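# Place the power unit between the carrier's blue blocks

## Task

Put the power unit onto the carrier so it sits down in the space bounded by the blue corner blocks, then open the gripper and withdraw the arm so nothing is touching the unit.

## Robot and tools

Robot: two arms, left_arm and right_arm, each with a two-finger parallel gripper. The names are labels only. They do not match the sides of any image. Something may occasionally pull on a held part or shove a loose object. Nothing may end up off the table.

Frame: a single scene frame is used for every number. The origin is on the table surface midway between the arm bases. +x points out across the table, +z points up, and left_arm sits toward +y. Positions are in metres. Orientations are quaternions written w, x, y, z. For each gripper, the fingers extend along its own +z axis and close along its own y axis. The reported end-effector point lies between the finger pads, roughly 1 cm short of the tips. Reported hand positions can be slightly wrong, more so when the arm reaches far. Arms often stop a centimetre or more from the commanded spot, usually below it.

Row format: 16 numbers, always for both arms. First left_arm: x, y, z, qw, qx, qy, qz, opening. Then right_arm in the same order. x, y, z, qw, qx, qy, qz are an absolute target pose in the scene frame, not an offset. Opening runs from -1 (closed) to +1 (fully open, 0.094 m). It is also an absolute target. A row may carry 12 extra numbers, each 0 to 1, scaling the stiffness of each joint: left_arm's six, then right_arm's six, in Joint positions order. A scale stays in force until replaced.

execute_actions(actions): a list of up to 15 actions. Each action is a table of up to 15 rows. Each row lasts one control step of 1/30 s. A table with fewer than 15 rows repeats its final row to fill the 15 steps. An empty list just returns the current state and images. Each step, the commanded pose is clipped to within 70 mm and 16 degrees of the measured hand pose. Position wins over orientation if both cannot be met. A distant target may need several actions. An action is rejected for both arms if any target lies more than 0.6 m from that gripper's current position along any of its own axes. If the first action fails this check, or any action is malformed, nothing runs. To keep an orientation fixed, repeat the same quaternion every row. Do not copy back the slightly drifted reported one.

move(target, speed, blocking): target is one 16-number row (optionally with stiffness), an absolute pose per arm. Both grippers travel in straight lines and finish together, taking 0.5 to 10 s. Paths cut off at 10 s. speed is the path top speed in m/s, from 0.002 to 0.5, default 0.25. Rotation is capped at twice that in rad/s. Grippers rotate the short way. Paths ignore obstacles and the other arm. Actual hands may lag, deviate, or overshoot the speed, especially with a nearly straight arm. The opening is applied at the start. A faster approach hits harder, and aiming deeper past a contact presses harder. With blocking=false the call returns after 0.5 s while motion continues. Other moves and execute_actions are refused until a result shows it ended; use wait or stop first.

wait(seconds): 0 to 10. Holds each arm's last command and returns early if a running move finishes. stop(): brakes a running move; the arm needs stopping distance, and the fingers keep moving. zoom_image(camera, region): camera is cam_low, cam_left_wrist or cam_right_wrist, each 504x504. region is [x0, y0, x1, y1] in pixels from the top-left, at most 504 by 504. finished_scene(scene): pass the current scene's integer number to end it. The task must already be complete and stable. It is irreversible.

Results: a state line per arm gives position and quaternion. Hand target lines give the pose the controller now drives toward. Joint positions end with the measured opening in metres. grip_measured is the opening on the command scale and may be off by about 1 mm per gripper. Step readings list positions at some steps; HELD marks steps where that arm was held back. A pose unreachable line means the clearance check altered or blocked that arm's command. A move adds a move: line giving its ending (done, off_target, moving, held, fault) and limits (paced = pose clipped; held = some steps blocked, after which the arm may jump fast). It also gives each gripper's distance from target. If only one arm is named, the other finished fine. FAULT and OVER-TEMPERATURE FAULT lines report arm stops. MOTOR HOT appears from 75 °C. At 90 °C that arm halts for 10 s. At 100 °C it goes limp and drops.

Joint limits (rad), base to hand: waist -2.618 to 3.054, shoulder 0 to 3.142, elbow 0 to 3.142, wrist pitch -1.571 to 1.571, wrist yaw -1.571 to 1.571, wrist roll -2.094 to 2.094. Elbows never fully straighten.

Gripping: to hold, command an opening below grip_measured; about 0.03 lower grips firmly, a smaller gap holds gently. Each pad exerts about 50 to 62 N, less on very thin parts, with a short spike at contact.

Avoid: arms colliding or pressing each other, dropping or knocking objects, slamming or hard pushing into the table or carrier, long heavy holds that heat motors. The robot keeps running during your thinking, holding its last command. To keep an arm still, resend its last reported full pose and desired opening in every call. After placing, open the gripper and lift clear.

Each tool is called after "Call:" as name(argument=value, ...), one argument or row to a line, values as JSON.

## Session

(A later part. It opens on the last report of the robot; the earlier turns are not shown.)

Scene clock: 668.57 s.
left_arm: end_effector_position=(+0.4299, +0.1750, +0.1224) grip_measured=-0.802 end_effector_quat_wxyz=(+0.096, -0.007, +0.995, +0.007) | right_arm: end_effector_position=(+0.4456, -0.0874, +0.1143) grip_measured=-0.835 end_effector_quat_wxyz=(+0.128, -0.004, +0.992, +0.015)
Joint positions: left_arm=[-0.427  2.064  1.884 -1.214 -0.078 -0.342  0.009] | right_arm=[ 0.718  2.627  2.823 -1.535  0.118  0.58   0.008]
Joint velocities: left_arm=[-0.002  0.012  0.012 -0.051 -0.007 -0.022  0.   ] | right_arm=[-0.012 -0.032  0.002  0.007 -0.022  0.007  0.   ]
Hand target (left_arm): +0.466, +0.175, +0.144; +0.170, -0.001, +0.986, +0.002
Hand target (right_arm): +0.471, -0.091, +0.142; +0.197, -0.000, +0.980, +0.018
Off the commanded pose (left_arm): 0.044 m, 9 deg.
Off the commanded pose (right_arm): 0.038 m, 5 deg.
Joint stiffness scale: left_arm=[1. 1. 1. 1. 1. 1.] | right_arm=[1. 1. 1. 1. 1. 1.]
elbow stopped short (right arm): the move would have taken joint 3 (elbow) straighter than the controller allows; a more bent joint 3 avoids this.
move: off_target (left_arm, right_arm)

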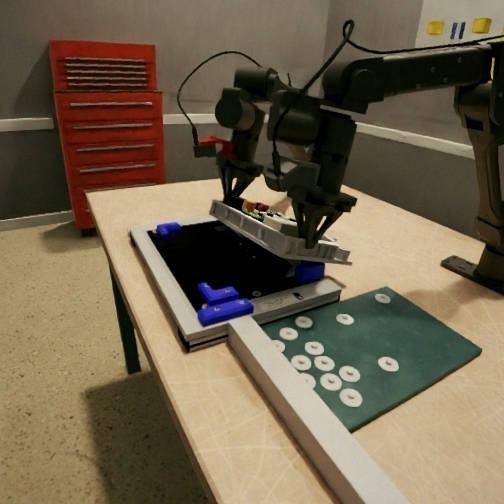

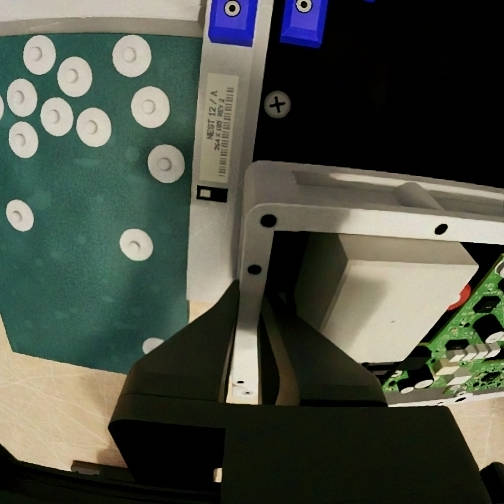

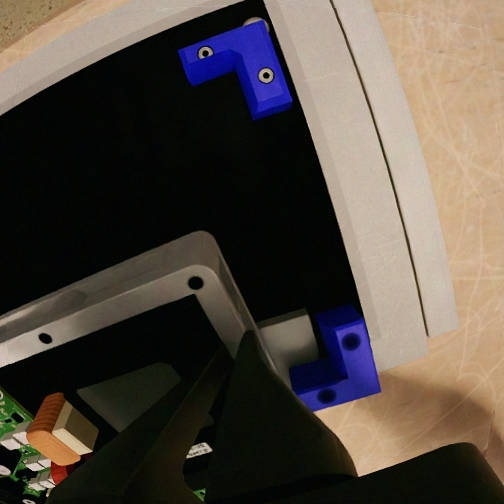

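Call:
move(
  target=[0.43,0.172,0.085,0.1,0,0.995,0,-1, 0.444,-0.088,0.085,0.1,0,0.995,0,-1],
  speed=0.015,
)

Scene clock: 677.33 s.
left_arm: end_effector_position=(+0.4299, +0.1747, +0.1105) grip_measured=-0.803 end_effector_quat_wxyz=(+0.112, -0.003, +0.994, +0.001) | right_arm: end_effector_position=(+0.4387, -0.0869, +0.0930) grip_measured=-0.835 end_effector_quat_wxyz=(+0.091, +0.006, +0.996, +0.020)
Joint positions: left_arm=[-0.427  2.027  1.776 -1.109 -0.076 -0.332  0.009] | right_arm=[ 0.709  2.665  2.822 -1.555  0.068  0.598  0.008]
Joint velocities: left_arm=[-0.022  0.007 -0.002  0.007  0.007 -0.022 -0.001] | right_arm=[-0.012  0.007  0.002  0.007  0.051 -0.022 -0.   ]
Hand target (left_arm): +0.429, +0.172, +0.086; +0.099, -0.000, +0.995, +0.000
Hand target (right_arm): +0.444, -0.088, +0.085; +0.102, +0.000, +0.995, +0.002
Off the commanded pose (left_arm): 0.026 m, 1 deg.
Off the commanded pose (right_arm): 0.010 m, 3 deg.
Joint stiffness scale: left_arm=[1. 1. 1. 1. 1. 1.] | right_arm=[1. 1. 1. 1. 1. 1.]
move: off_target (left_arm, right_arm)

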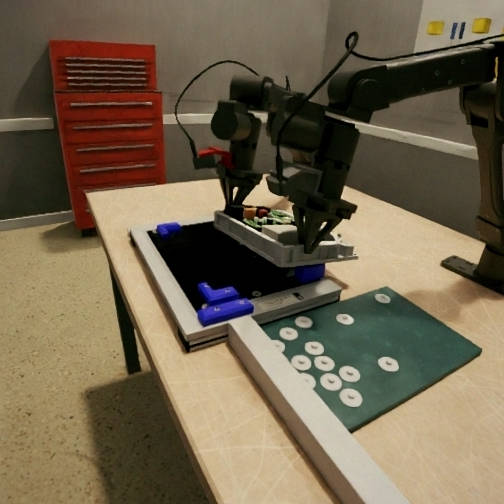

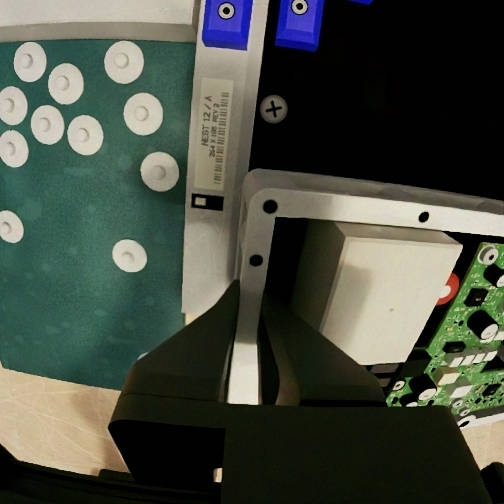

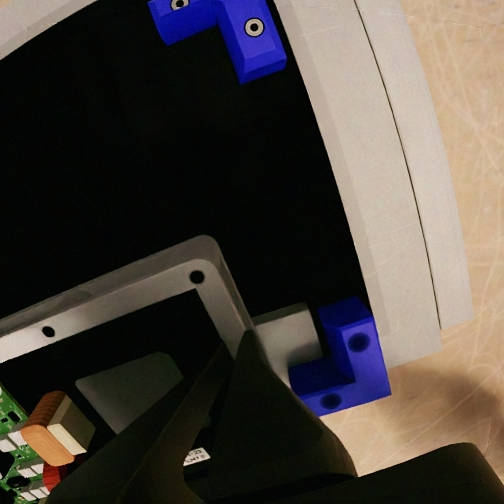

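Call:
move(
  target=[0.43,0.174,0.108,0.1,0,0.995,0,-0.4, 0.439,-0.087,0.092,0.1,0,0.995,0,-0.4],
  speed=0.015,
)

Call:
move(
  target=[0.36,0.20,0.19,0.1,0,0.995,0,-1, 0.36,-0.12,0.19,0.1,0,0.995,0,-1],
  speed=0.08,
)

Scene clock: 684.40 s.
left_arm: end_effector_position=(+0.4243, +0.1766, +0.1048) grip_measured=-0.401 end_effector_quat_wxyz=(+0.095, -0.002, +0.995, +0.007) | right_arm: end_effector_position=(+0.4373, -0.0904, +0.0919) grip_measured=-0.402 end_effector_quat_wxyz=(+0.079, +0.006, +0.997, +0.026)
Joint positions: left_arm=[-0.427  2.038  1.776 -1.133 -0.076 -0.331  0.028] | right_arm=[ 0.697  2.666  2.822 -1.567  0.045  0.589  0.028]
Joint velocities: left_arm=[-0.012 -0.002 -0.007  0.007 -0.066  0.022 -0.   ] | right_arm=[ 0.002  0.012 -0.002  0.081 -0.022 -0.037 -0.   ]
Hand target (left_arm): +0.430, +0.174, +0.108; +0.100, -0.000, +0.995, +0.000
Hand target (right_arm): +0.439, -0.087, +0.092; +0.102, +0.000, +0.995, +0.003
Off the commanded pose (left_arm): 0.007 m, 1 deg.
Off the commanded pose (right_arm): 0.004 m, 4 deg.
Joint stiffness scale: left_arm=[1. 1. 1. 1. 1. 1.] | right_arm=[1. 1. 1. 1. 1. 1.]
move: off_target (right_arm)

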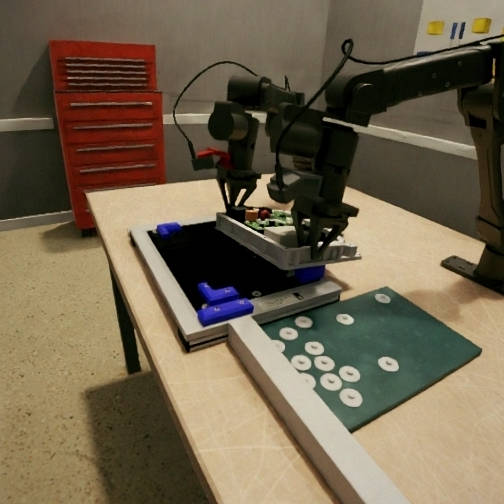

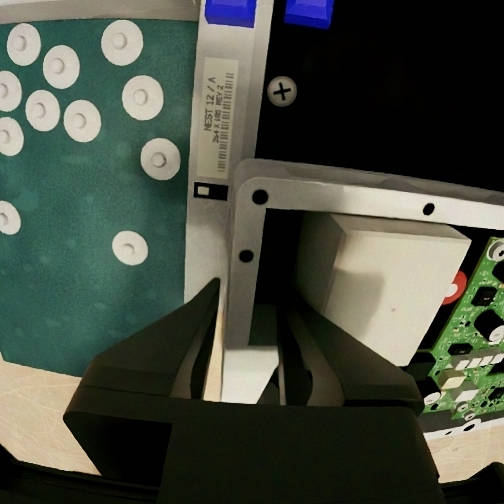

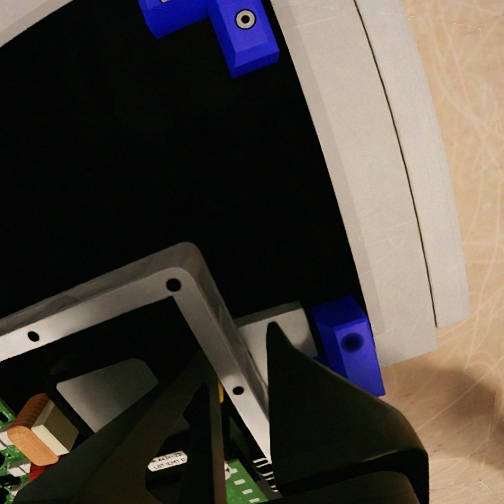

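Scene clock: 686.43 s.
left_arm: end_effector_position=(+0.3627, +0.1766, +0.1612) grip_measured=-0.802 end_effector_quat_wxyz=(+0.077, +0.015, +0.997, -0.027) | right_arm: end_effector_position=(+0.3657, -0.0876, +0.1607) grip_measured=-0.838 end_effector_quat_wxyz=(+0.082, -0.001, +0.996, +0.039)
Joint positions: left_arm=[-0.445  1.823  1.71  -1.295  0.001 -0.321  0.009] | right_arm=[ 0.784  2.258  2.351 -1.485  0.04   0.661  0.008]
Joint velocities: left_arm=[-0.007  0.002  0.022 -0.022 -0.007 -0.007  0.   ] | right_arm=[ 0.007 -0.007 -0.007  0.081 -0.007 -0.066 -0.001]
Hand target (left_arm): +0.358, +0.198, +0.188; +0.100, -0.000, +0.995, -0.001
Hand target (right_arm): +0.360, -0.118, +0.188; +0.101, -0.000, +0.995, +0.003
Off the commanded pose (left_arm): 0.037 m, 4 deg.
Off the commanded pose (right_arm): 0.044 m, 5 deg.
Joint stiffness scale: left_arm=[1. 1. 1. 1. 1. 1.] | right_arm=[1. 1. 1. 1. 1. 1.]
joint sent to its limit (right arm) — the command would take joint 4 (wrist pitch) past its lower limit, so that joint was sent only as far as its limit.
move: off_target (left_arm, right_arm)

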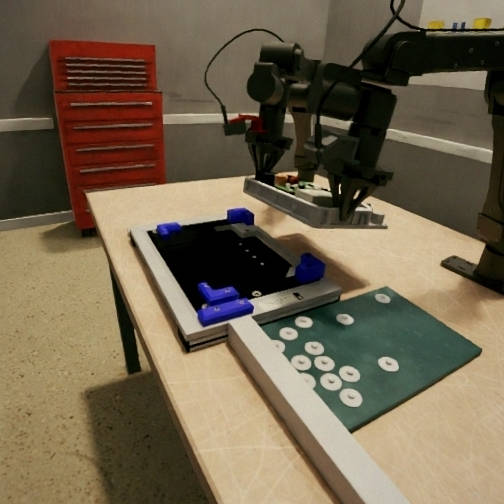

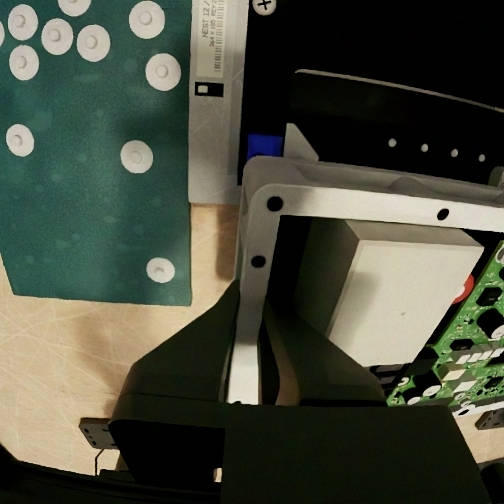

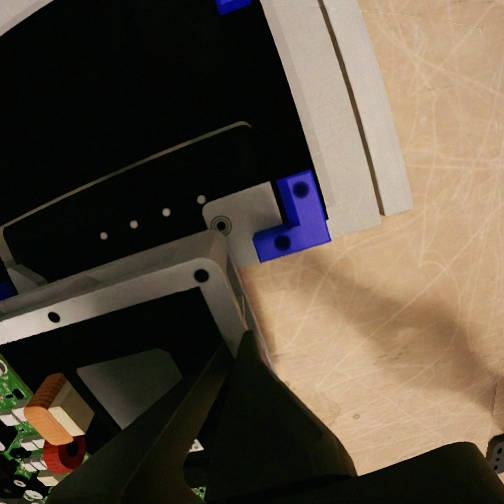

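Call:
move(
  target=[0.435,0.176,0.135,0.1,0,0.995,0,-1, 0.44,-0.087,0.135,0.1,0,0.995,0,-1],
  speed=0.04,
)

Call:
move(
  target=[0.43,0.176,0.112,0.1,0,0.995,0,-1, 0.438,-0.087,0.10,0.1,0,0.995,0,-1],
  speed=0.015,
)

Call:
move(
  target=[0.428,0.176,0.108,0.1,0,0.995,0,-0.4, 0.438,-0.089,0.095,0.1,0,0.995,0,-0.4],
  speed=0.015,
)

Call:
move(
  target=[0.40,0.176,0.17,0.1,0,0.995,0,-0.4, 0.40,-0.089,0.17,0.1,0,0.995,0,-0.4],
  speed=0.06,
)

Scene clock: 698.23 s.
left_arm: end_effector_position=(+0.4229, +0.1748, +0.1071) grip_measured=-0.802 end_effector_quat_wxyz=(+0.065, +0.004, +0.998, +0.007) | right_arm: end_effector_position=(+0.4320, -0.0878, +0.1043) grip_measured=-0.837 end_effector_quat_wxyz=(+0.096, +0.006, +0.995, +0.012)
Joint positions: left_arm=[-0.423  2.096  1.882 -1.239 -0.054 -0.319  0.009] | right_arm=[ 0.722  2.628  2.795 -1.567  0.089  0.61   0.008]
Joint velocities: left_arm=[ 0.002  0.007 -0.012 -0.066 -0.037  0.007 -0.   ] | right_arm=[-0.002 -0.007 -0.012 -0.007 -0.081  0.007 -0.001]
Hand target (left_arm): +0.434, +0.177, +0.136; +0.101, -0.000, +0.995, +0.000
Hand target (right_arm): +0.439, -0.089, +0.135; +0.134, -0.001, +0.991, +0.023
Off the commanded pose (left_arm): 0.030 m, 4 deg.
Off the commanded pose (right_arm): 0.032 m, 2 deg.
Joint stiffness scale: left_arm=[1. 1. 1. 1. 1. 1.] | right_arm=[1. 1. 1. 1. 1. 1.]
joint sent to its limit (right arm) — the command would take joint 4 (wrist pitch) past its lower limit, so that joint was sent only as far as its limit.
move: off_target (left_arm, right_arm)

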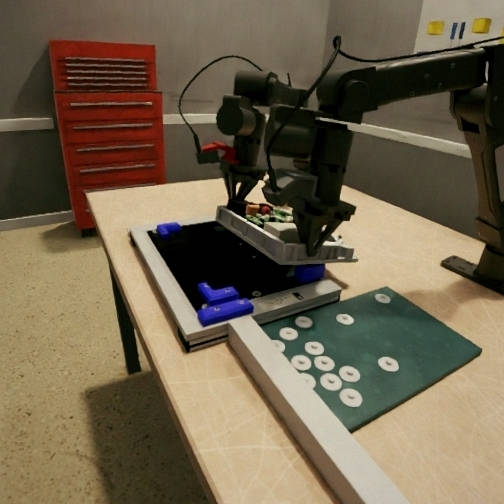

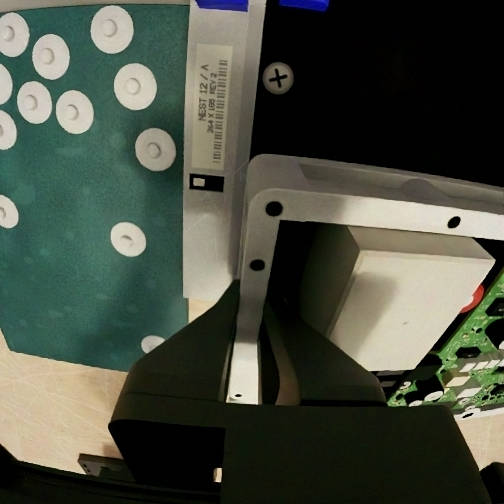

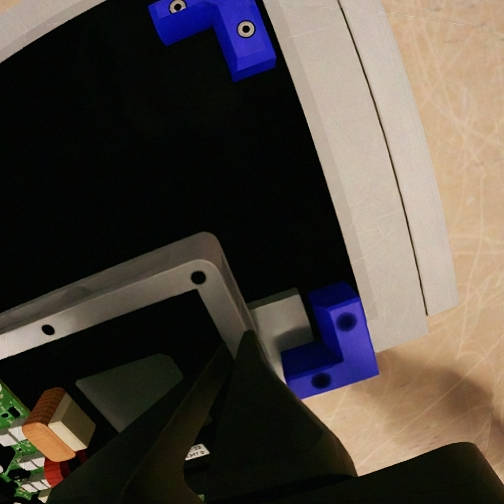

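Scene clock: 700.90 s.
left_arm: end_effector_position=(+0.4211, +0.1750, +0.1054) grip_measured=-0.802 end_effector_quat_wxyz=(+0.072, -0.001, +0.997, +0.003) | right_arm: end_effector_position=(+0.4344, -0.0868, +0.0970) grip_measured=-0.837 end_effector_quat_wxyz=(+0.092, +0.008, +0.996, +0.013)
Joint positions: left_arm=[-0.423  2.071  1.835 -1.201 -0.052 -0.328  0.009] | right_arm=[ 0.719  2.652  2.814 -1.566  0.085  0.611  0.008]
Joint velocities: left_arm=[ 0.007 -0.017 -0.007  0.022 -0.022  0.007 -0.001] | right_arm=[-0.022 -0.002 -0.002  0.037 -0.022  0.022  0.   ]
Hand target (left_arm): +0.430, +0.176, +0.112; +0.099, -0.000, +0.995, +0.000
Hand target (right_arm): +0.438, -0.087, +0.100; +0.106, -0.000, +0.994, +0.004
Off the commanded pose (left_arm): 0.011 m, 3 deg.
Off the commanded pose (right_arm): 0.005 m, 2 deg.
Joint stiffness scale: left_arm=[1. 1. 1. 1. 1. 1.] | right_arm=[1. 1. 1. 1. 1. 1.]
joint sent to its limit (right arm) — the command would take joint 4 (wrist pitch) past its lower limit, so that joint was sent only as far as its limit.
move: off_target (left_arm)

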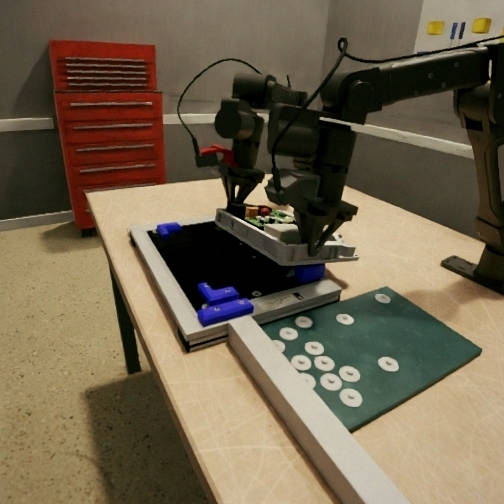

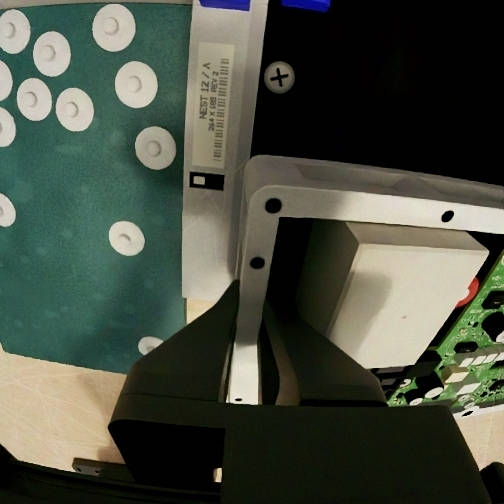

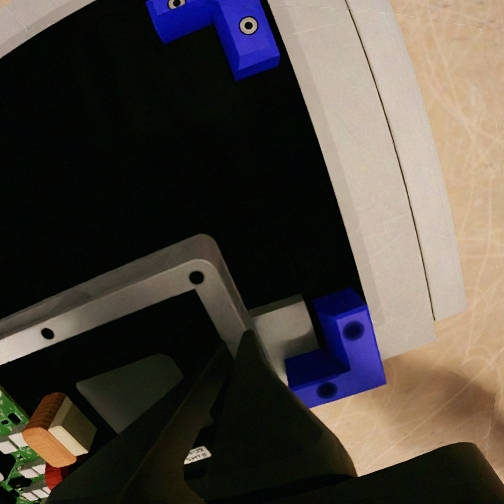

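Scene clock: 703.03 s.
left_arm: end_effector_position=(+0.4237, +0.1808, +0.0983) grip_measured=-0.402 end_effector_quat_wxyz=(+0.078, -0.003, +0.997, +0.016) | right_arm: end_effector_position=(+0.4356, -0.0893, +0.0971) grip_measured=-0.403 end_effector_quat_wxyz=(+0.087, +0.003, +0.996, +0.019)
Joint positions: left_arm=[-0.42   2.071  1.806 -1.168 -0.081 -0.329  0.028] | right_arm=[ 0.708  2.652  2.814 -1.567  0.065  0.59   0.028]
Joint velocities: left_arm=[ 0.002 -0.012  0.002 -0.051 -0.022  0.022 -0.001] | right_arm=[-0.002  0.002 -0.017 -0.007 -0.022 -0.037  0.   ]
Hand target (left_arm): +0.428, +0.176, +0.108; +0.099, +0.000, +0.995, +0.001
Hand target (right_arm): +0.438, -0.089, +0.095; +0.101, -0.000, +0.995, +0.001
Off the commanded pose (left_arm): 0.012 m, 3 deg.
Off the commanded pose (right_arm): 0.003 m, 3 deg.
Joint stiffness scale: left_arm=[1. 1. 1. 1. 1. 1.] | right_arm=[1. 1. 1. 1. 1. 1.]
move: off_target (left_arm, right_arm)

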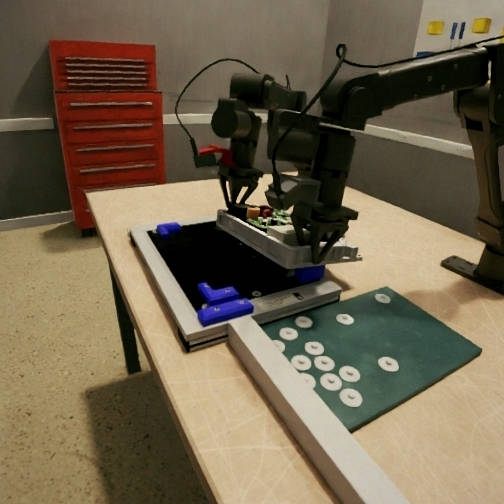

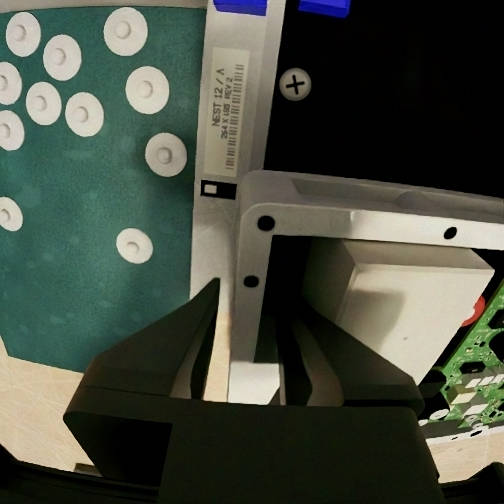

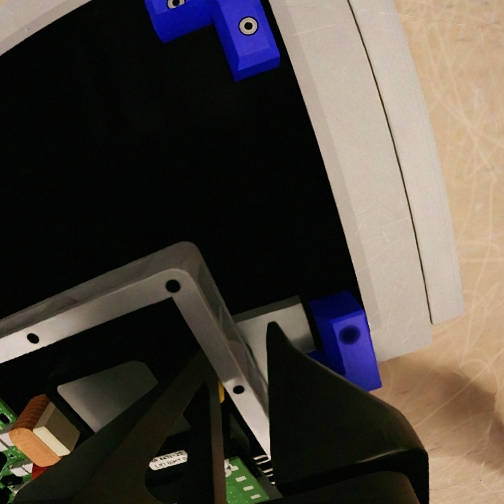

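Scene clock: 704.80 s.
left_arm: end_effector_position=(+0.3970, +0.1813, +0.1510) grip_measured=-0.401 end_effector_quat_wxyz=(+0.077, -0.001, +0.997, +0.006) | right_arm: end_effector_position=(+0.4036, -0.0871, +0.1684) grip_measured=-0.402 end_effector_quat_wxyz=(+0.127, -0.002, +0.991, +0.029)
Joint positions: left_arm=[-0.433  1.97   1.869 -1.329 -0.063 -0.339  0.028] | right_arm=[ 0.761  2.412  2.642 -1.561  0.104  0.627  0.028]
Joint velocities: left_arm=[-0.002 -0.002  0.002  0.051 -0.037  0.022  0.001] | right_arm=[-0.022 -0.012  0.002  0.007  0.051 -0.022  0.   ]
Hand target (left_arm): +0.399, +0.176, +0.170; +0.100, +0.000, +0.995, -0.001
Hand target (right_arm): +0.399, -0.089, +0.169; +0.127, -0.002, +0.992, +0.019
Off the commanded pose (left_arm): 0.020 m, 3 deg.
Off the commanded pose (right_arm): 0.004 m, 5 deg.
Joint stiffness scale: left_arm=[1. 1. 1. 1. 1. 1.] | right_arm=[1. 1. 1. 1. 1. 1.]
joint sent to its limit (right arm) — the command would take joint 4 (wrist pitch) past its lower limit, so that joint was sent only as far as its limit.
move: off_target (left_arm, right_arm)

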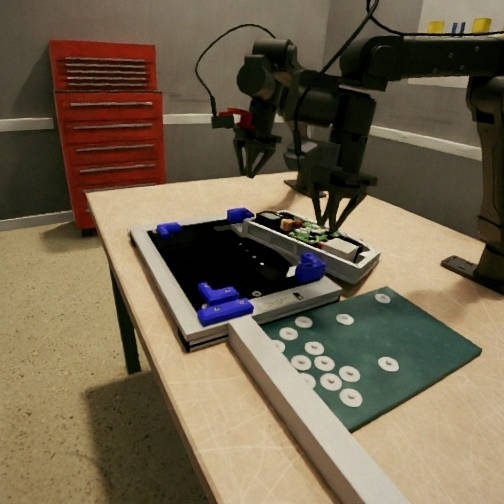

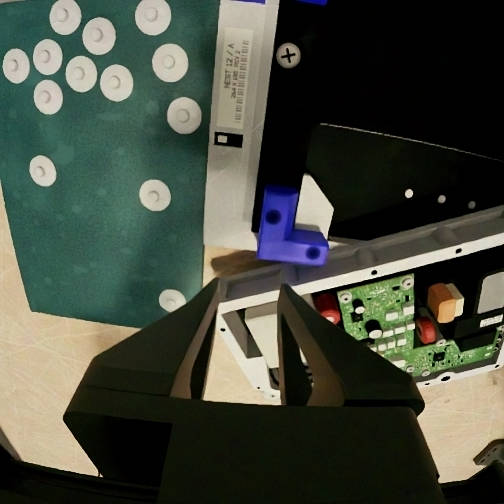

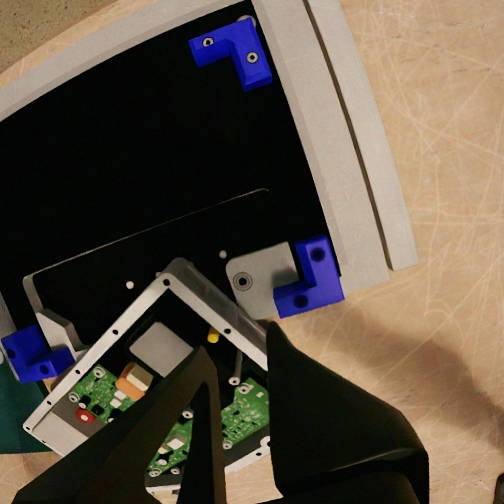

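Call:
move(
  target=[0.30,0.20,0.2,0,0,1,0,-0.4, 0.22,-0.02,0.22,0,0,1,0,-0.4],
  speed=0.12,
)

Scene clock: 724.30 s.
left_arm: end_effector_position=(+0.3060, +0.2008, +0.1950) grip_measured=-0.401 end_effector_quat_wxyz=(+0.010, -0.002, +1.000, -0.000) | right_arm: end_effector_position=(+0.2250, -0.0149, +0.2175) grip_measured=-0.402 end_effector_quat_wxyz=(+0.063, -0.003, +0.994, +0.090)
Joint positions: left_arm=[-0.438  1.748  1.768 -1.572 -0.006 -0.349  0.028] | right_arm=[ 1.114  2.068  2.277 -1.561  0.007  0.989  0.028]
Joint velocities: left_arm=[-0.007  0.007  0.002  0.066 -0.022 -0.037  0.   ] | right_arm=[ 0.007 -0.002  0.002 -0.037  0.007  0.007 -0.001]
Hand target (left_arm): +0.299, +0.199, +0.198; +0.011, -0.000, +1.000, -0.004
Hand target (right_arm): +0.220, -0.018, +0.219; +0.057, -0.001, +0.994, +0.089
Off the commanded pose (left_arm): 0.008 m, 1 deg.
Off the commanded pose (right_arm): 0.008 m, 13 deg.
Joint stiffness scale: left_arm=[1. 1. 1. 1. 1. 1.] | right_arm=[1. 1. 1. 1. 1. 1.]
joint sent to its limit (left arm) — the command would take joint 4 (wrist pitch) past its lower limit, so that joint was sent only as far as its limit.
joint sent to its limit (right arm) — the command would take joint 4 (wrist pitch) past its lower limit, so that joint was sent only as far as its limit.
move: off_target (right_arm)

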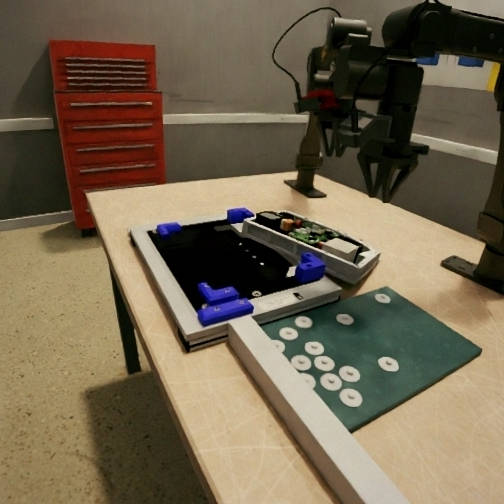

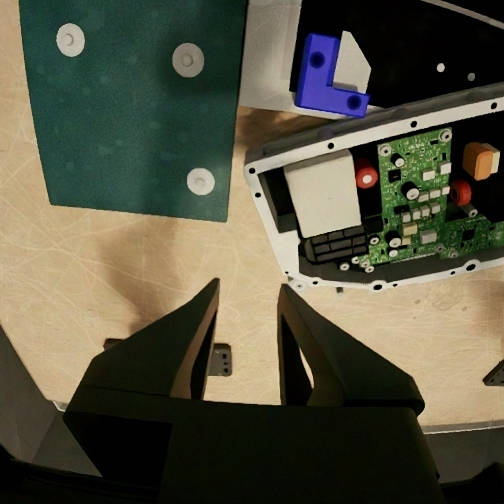

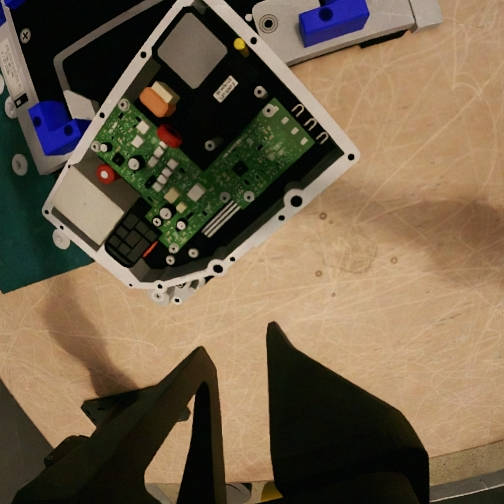

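Call:
move(
  target=[0.30,0.20,0.2,0,0,1,0,-0.4, 0.26,-0.09,0.14,0,0.576,0.817,0,-0.2],
  speed=0.12,
)

Scene clock: 757.40 s.
left_arm: end_effector_position=(+0.3060, +0.2008, +0.1950) grip_measured=-0.401 end_effector_quat_wxyz=(+0.010, -0.002, +1.000, -0.000) | right_arm: end_effector_position=(+0.2596, -0.0859, +0.1373) grip_measured=-0.202 end_effector_quat_wxyz=(+0.003, +0.570, +0.822, -0.001)
Joint positions: left_arm=[-0.438  1.748  1.768 -1.572 -0.006 -0.35   0.028] | right_arm=[ 0.94   2.052  1.944 -1.462  0.006  2.035  0.037]
Joint velocities: left_arm=[-0.017 -0.002  0.007 -0.022  0.051 -0.037 -0.001] | right_arm=[-0.007 -0.002  0.007  0.051 -0.066  0.007 -0.001]
Hand target (left_arm): +0.300, +0.200, +0.199; +0.013, +0.000, +1.000, -0.005
Hand target (right_arm): +0.259, -0.090, +0.140; -0.001, +0.577, +0.817, +0.001
Off the commanded pose (left_arm): 0.008 m, 1 deg.
Off the commanded pose (right_arm): 0.005 m, 1 deg.
Joint stiffness scale: left_arm=[1. 1. 1. 1. 1. 1.] | right_arm=[1. 1. 1. 1. 1. 1.]
joint sent to its limit (left arm) — the command would take joint 4 (wrist pitch) past its lower limit, so that joint was sent only as far as its limit.
move: done

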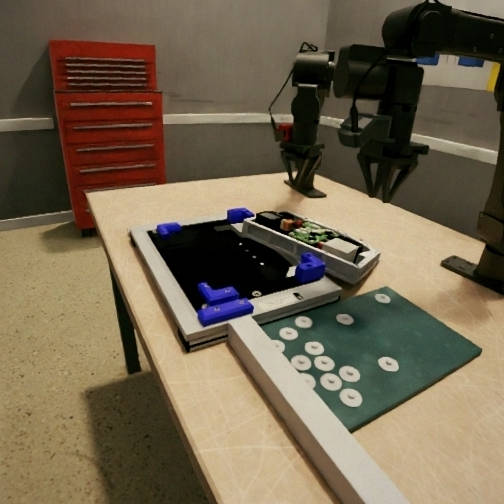

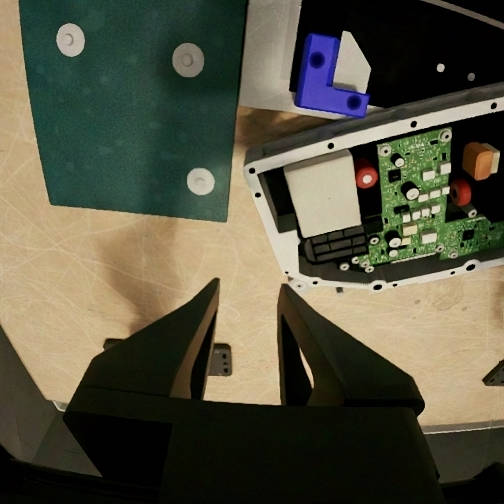

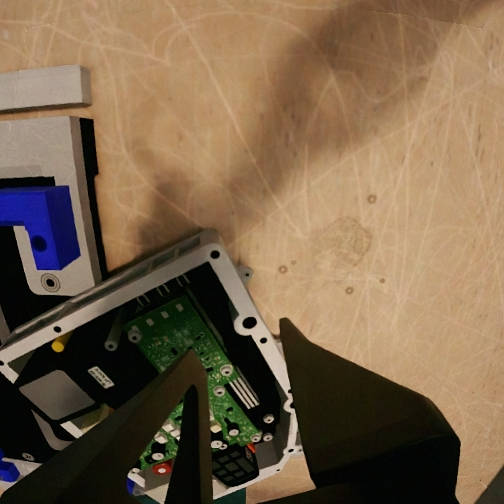

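Call:
move(
  target=[0.30,0.20,0.2,0,0,1,0,-0.4, 0.257,-0.09,0.065,0,0.576,0.817,0,-0.2],
  speed=0.05,
)

Scene clock: 767.33 s.
left_arm: end_effector_position=(+0.3060, +0.2008, +0.1950) grip_measured=-0.401 end_effector_quat_wxyz=(+0.010, -0.002, +1.000, -0.000) | right_arm: end_effector_position=(+0.2584, -0.0871, +0.0641) grip_measured=-0.202 end_effector_quat_wxyz=(+0.003, +0.572, +0.821, -0.000)
Joint positions: left_arm=[-0.438  1.748  1.768 -1.572 -0.006 -0.35   0.028] | right_arm=[ 0.94   2.049  1.647 -1.169  0.006  2.04   0.037]
Joint velocities: left_arm=[-0.002 -0.012  0.017  0.037 -0.037  0.007 -0.   ] | right_arm=[-0.012 -0.017 -0.002 -0.037  0.007 -0.022 -0.001]
Hand target (left_arm): +0.300, +0.200, +0.199; +0.013, +0.000, +1.000, -0.005
Hand target (right_arm): +0.257, -0.090, +0.065; -0.000, +0.576, +0.817, -0.000
Off the commanded pose (left_arm): 0.008 m, 1 deg.
Off the commanded pose (right_arm): 0.003 m, 1 deg.
Joint stiffness scale: left_arm=[1. 1. 1. 1. 1. 1.] | right_arm=[1. 1. 1. 1. 1. 1.]
joint sent to its limit (left arm) — the command would take joint 4 (wrist pitch) past its lower limit, so that joint was sent only as far as its limit.
move: done

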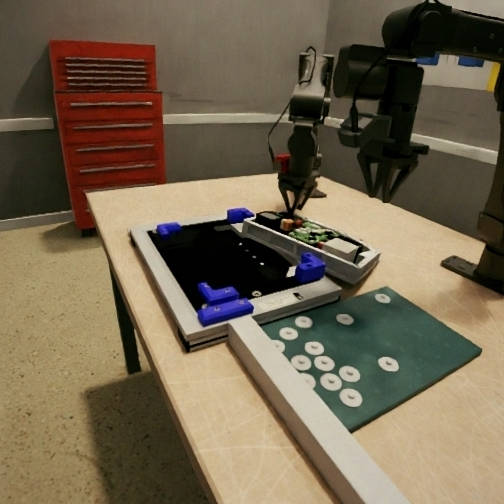

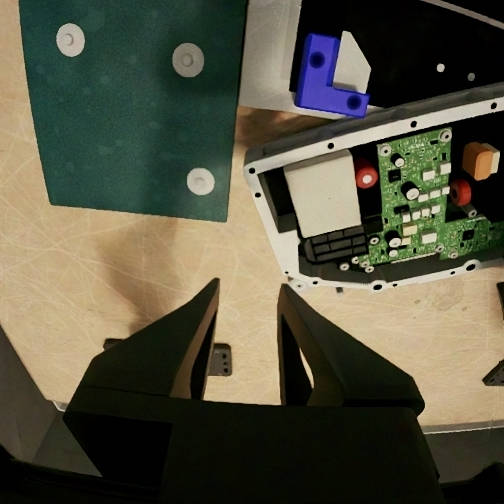

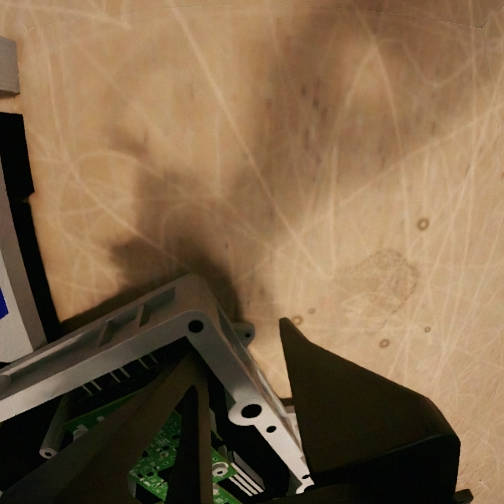

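Call:
move(
  target=[0.30,0.20,0.2,0,0,1,0,-0.4, 0.25,-0.07,0.12,0,-0.643,0.766,0,-0.2],
  speed=0.08,
)

Scene clock: 792.63 s.
left_arm: end_effector_position=(+0.3060, +0.2008, +0.1950) grip_measured=-0.401 end_effector_quat_wxyz=(+0.010, -0.002, +1.000, -0.000) | right_arm: end_effector_position=(+0.2573, -0.0816, +0.0949) grip_measured=-0.202 end_effector_quat_wxyz=(+0.002, -0.177, +0.984, -0.002)
Joint positions: left_arm=[-0.438  1.748  1.768 -1.572 -0.006 -0.35   0.028] | right_arm=[ 0.951  2.049  1.77  -1.29   0.006  0.479  0.037]
Joint velocities: left_arm=[-0.002  0.002  0.007  0.007 -0.022 -0.037 -0.001] | right_arm=[-0.012  0.007  0.007 -0.037 -0.007 -0.11  -0.001]
Hand target (left_arm): +0.302, +0.200, +0.198; +0.011, -0.001, +1.000, -0.003
Hand target (right_arm): +0.254, -0.077, +0.098; +0.002, -0.188, +0.982, +0.001
Off the commanded pose (left_arm): 0.008 m, 1 deg.
Off the commanded pose (right_arm): 0.029 m, 60 deg.
Joint stiffness scale: left_arm=[1. 1. 1. 1. 1. 1.] | right_arm=[1. 1. 1. 1. 1. 1.]
joint sent to its limit (left arm) — the command would take joint 4 (wrist pitch) past its lower limit, so that joint was sent only as far as its limit.
move: off_target (right_arm; path cut at 10 s)

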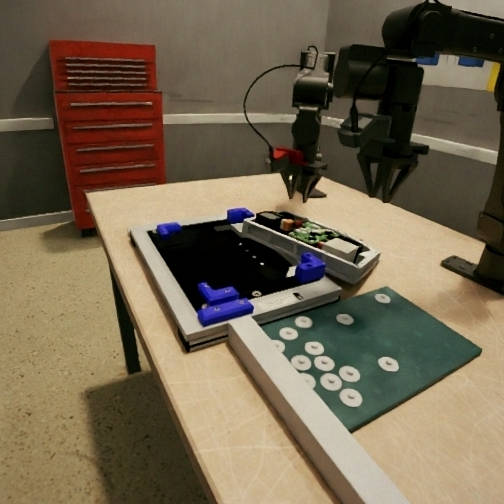

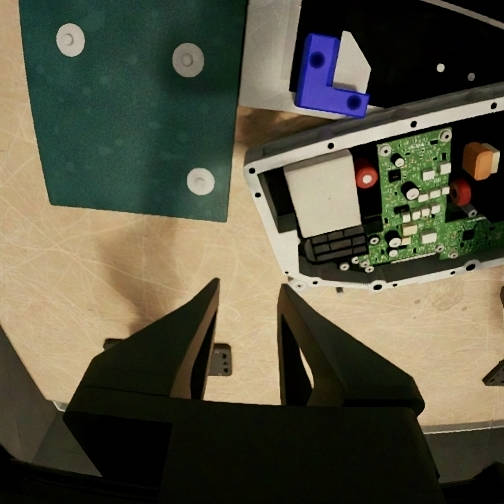

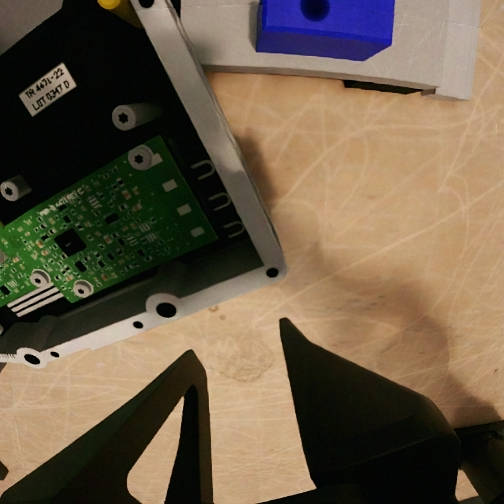

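Call:
move(
  target=[0.30,0.20,0.2,0,0,1,0,-0.4, 0.257,-0.09,0.09,0,0.576,0.817,0,-0.2],
  speed=0.3,
)

Call:
move(
  target=[0.30,0.20,0.2,0,0,1,0,-0.4, 0.255,-0.085,0.03,0,0.576,0.817,0,-0.2],
  speed=0.03,
)

Call:
move(
  target=[0.30,0.20,0.2,0,0,1,0,-0.4, 0.255,-0.085,0.035,0,0.576,0.817,0,-1],
  speed=0.03,
)

Scene clock: 806.73 s.
left_arm: end_effector_position=(+0.3060, +0.2008, +0.1950) grip_measured=-0.401 end_effector_quat_wxyz=(+0.010, -0.002, +1.000, -0.000) | right_arm: end_effector_position=(+0.2569, -0.0858, +0.0847) grip_measured=-0.202 end_effector_quat_wxyz=(+0.002, +0.569, +0.823, -0.005)
Joint positions: left_arm=[-0.438  1.748  1.768 -1.572 -0.006 -0.35   0.028] | right_arm=[ 0.944  2.049  1.73  -1.261  0.004  2.037  0.038]
Joint velocities: left_arm=[ 0.002 -0.007  0.012  0.037 -0.022 -0.007 -0.   ] | right_arm=[ 0.012  0.002 -0.017  0.022  0.007 -0.066 -0.002]
Hand target (left_arm): +0.300, +0.200, +0.199; +0.013, +0.000, +1.000, -0.005
Hand target (right_arm): +0.257, -0.090, +0.090; +0.000, +0.576, +0.817, -0.000
Off the commanded pose (left_arm): 0.008 m, 1 deg.
Off the commanded pose (right_arm): 0.007 m, 1 deg.
Joint stiffness scale: left_arm=[1. 1. 1. 1. 1. 1.] | right_arm=[1. 1. 1. 1. 1. 1.]
joint sent to its limit (left arm) — the command would take joint 4 (wrist pitch) past its lower limit, so that joint was sent only as far as its limit.
move: done

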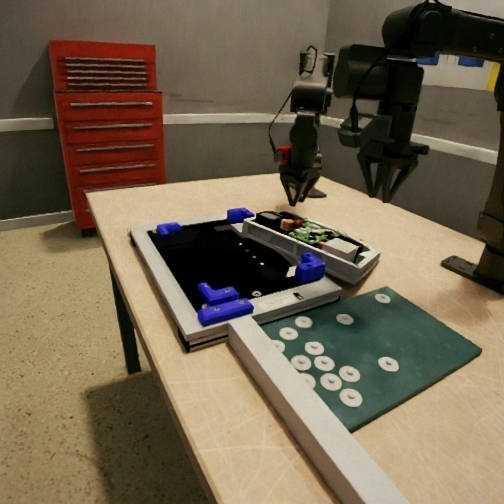

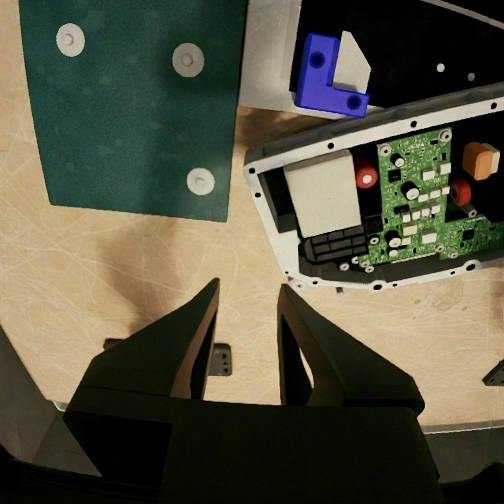

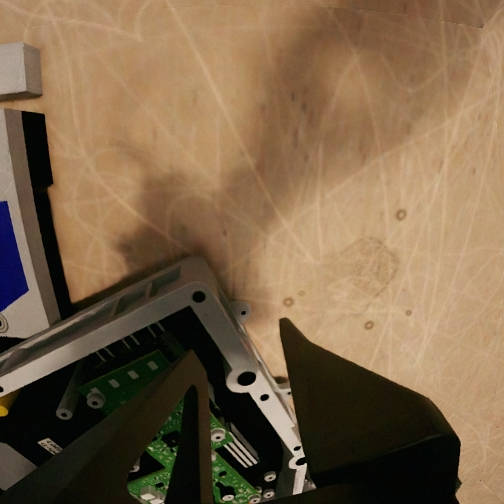

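Scene clock: 808.97 s.
left_arm: end_effector_position=(+0.3060, +0.2008, +0.1950) grip_measured=-0.401 end_effector_quat_wxyz=(+0.010, -0.002, +1.000, -0.000) | right_arm: end_effector_position=(+0.2602, -0.0817, +0.0400) grip_measured=-0.202 end_effector_quat_wxyz=(+0.004, +0.575, +0.818, +0.016)
Joint positions: left_arm=[-0.438  1.748  1.768 -1.572 -0.006 -0.35   0.028] | right_arm=[ 0.944  2.059  1.564 -1.044  0.003  2.052  0.038]
Joint velocities: left_arm=[-0.002  0.002  0.012 -0.066 -0.066  0.007  0.001] | right_arm=[-0.017  0.022 -0.012  0.022  0.037  0.022  0.   ]
Hand target (left_arm): +0.300, +0.200, +0.199; +0.013, +0.000, +1.000, -0.005
Hand target (right_arm): +0.255, -0.085, +0.030; +0.000, +0.576, +0.817, -0.000
Off the commanded pose (left_arm): 0.008 m, 1 deg.
Off the commanded pose (right_arm): 0.012 m, 2 deg.
Joint stiffness scale: left_arm=[1. 1. 1. 1. 1. 1.] | right_arm=[1. 1. 1. 1. 1. 1.]
joint sent to its limit (left arm) — the command would take joint 4 (wrist pitch) past its lower limit, so that joint was sent only as far as its limit.
move: off_target (right_arm)

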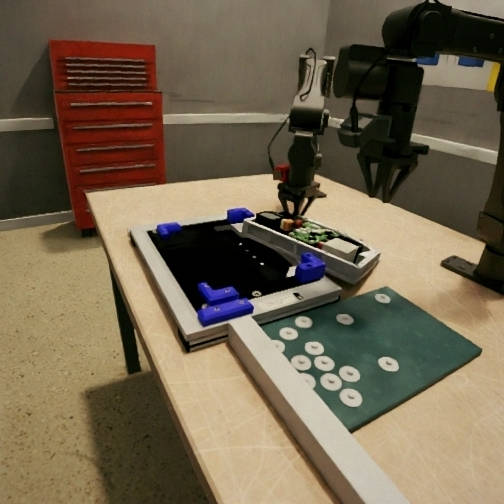

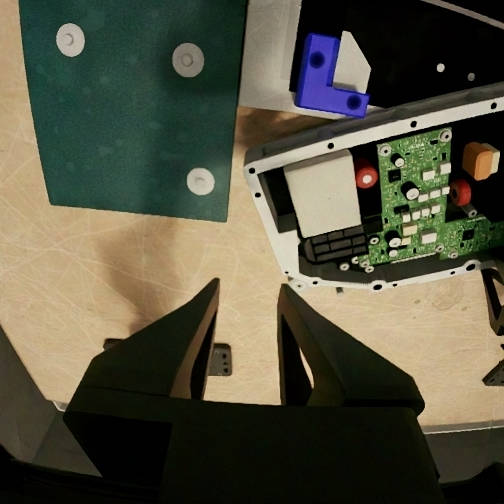

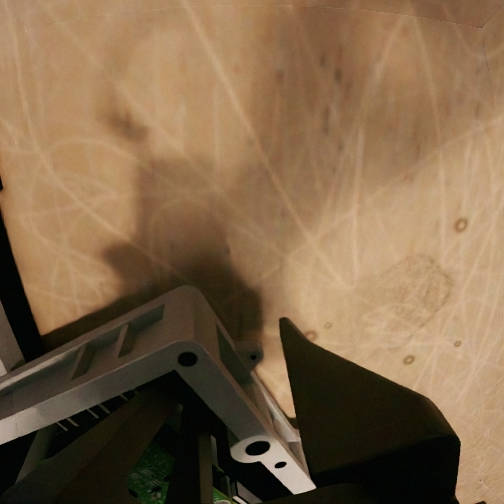

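Scene clock: 809.73 s.
left_arm: end_effector_position=(+0.3060, +0.2008, +0.1950) grip_measured=-0.401 end_effector_quat_wxyz=(+0.010, -0.002, +1.000, -0.000) | right_arm: end_effector_position=(+0.2638, -0.0769, +0.0406) grip_measured=-0.738 end_effector_quat_wxyz=(+0.009, +0.565, +0.824, +0.027)
Joint positions: left_arm=[-0.438  1.748  1.768 -1.572 -0.006 -0.35   0.028] | right_arm=[ 0.95   2.058  1.564 -1.02   0.011  2.035  0.012]
Joint velocities: left_arm=[-0.007  0.012  0.007  0.022 -0.066 -0.007  0.   ] | right_arm=[-0.002 -0.002 -0.012 -0.007 -0.007 -0.11   0.   ]
Hand target (left_arm): +0.300, +0.200, +0.199; +0.013, +0.000, +1.000, -0.005
Hand target (right_arm): +0.255, -0.085, +0.035; +0.000, +0.576, +0.817, +0.001
Off the commanded pose (left_arm): 0.008 m, 1 deg.
Off the commanded pose (right_arm): 0.013 m, 4 deg.
Joint stiffness scale: left_arm=[1. 1. 1. 1. 1. 1.] | right_arm=[1. 1. 1. 1. 1. 1.]
joint sent to its limit (left arm) — the command would take joint 4 (wrist pitch) past its lower limit, so that joint was sent only as far as its limit.
move: off_target (right_arm)

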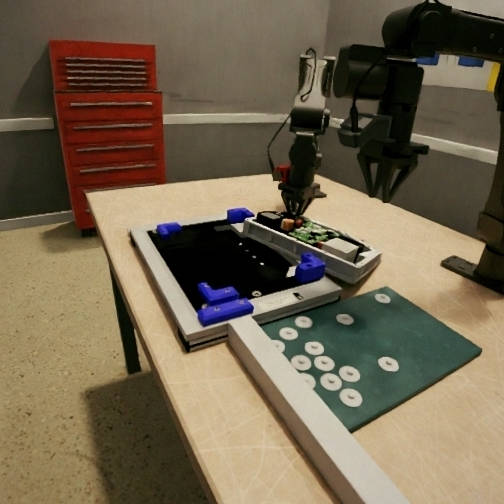

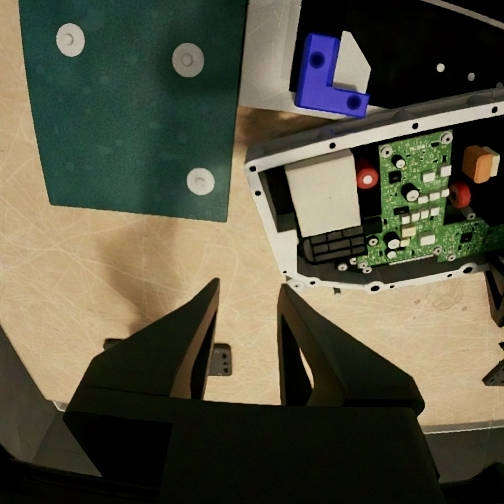

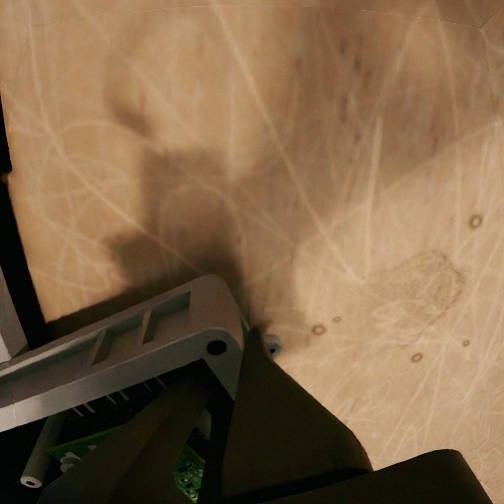

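Call:
move(
  target=[0.215,0.075,0.13,0,0.576,0.817,0,-0.2, 0.258,-0.081,0.038,0,0.576,0.817,0,-1],
  speed=0.12,
)

Scene clock: 823.27 s.
left_arm: end_effector_position=(+0.2510, +0.1100, +0.1397) grip_measured=-0.201 end_effector_quat_wxyz=(+0.014, +0.467, +0.883, +0.044) | right_arm: end_effector_position=(+0.2640, -0.0772, +0.0402) grip_measured=-0.738 end_effector_quat_wxyz=(+0.010, +0.563, +0.826, +0.027)
Joint positions: left_arm=[-0.829  1.712  1.501 -1.355 -0.093  0.237  0.038] | right_arm=[ 0.95   2.059  1.564 -1.02   0.013  2.029  0.012]
Joint velocities: left_arm=[-0.002 -0.012  0.002  0.022  0.022 -0.007 -0.   ] | right_arm=[ 0.002 -0.017  0.002  0.037  0.022  0.007 -0.   ]
Hand target (left_arm): +0.218, +0.078, +0.132; -0.001, +0.573, +0.820, +0.001
Hand target (right_arm): +0.258, -0.081, +0.038; +0.000, +0.576, +0.817, +0.001
Off the commanded pose (left_arm): 0.051 m, 16 deg.
Off the commanded pose (right_arm): 0.007 m, 4 deg.
Joint stiffness scale: left_arm=[1. 1. 1. 1. 1. 1.] | right_arm=[1. 1. 1. 1. 1. 1.]
move: off_target (left_arm, right_arm)

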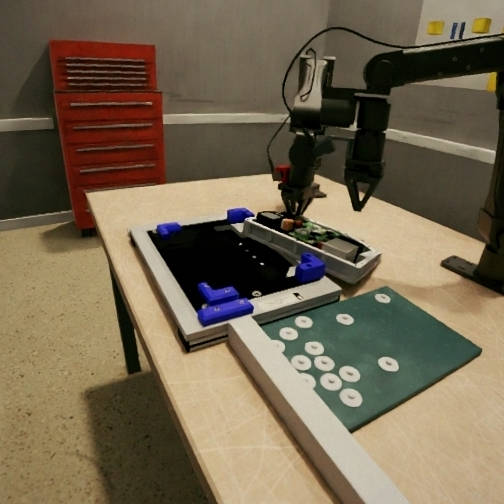

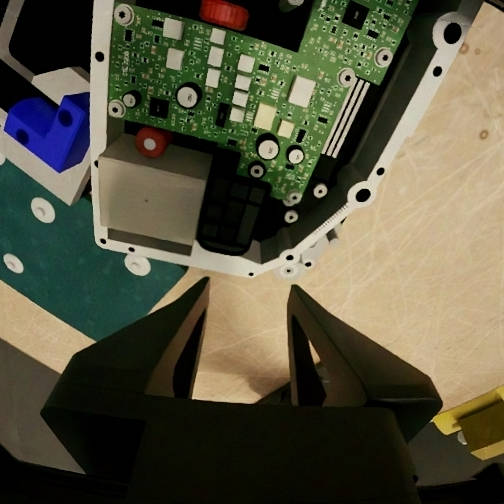

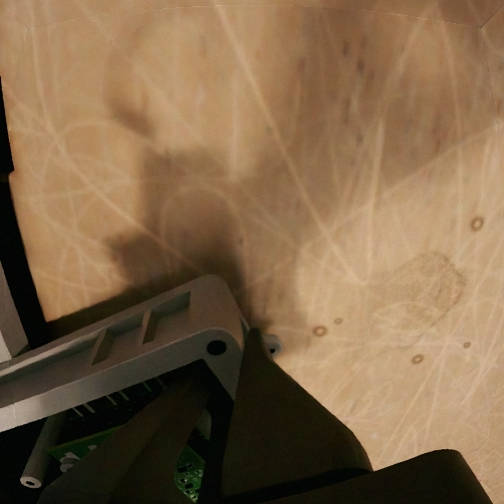

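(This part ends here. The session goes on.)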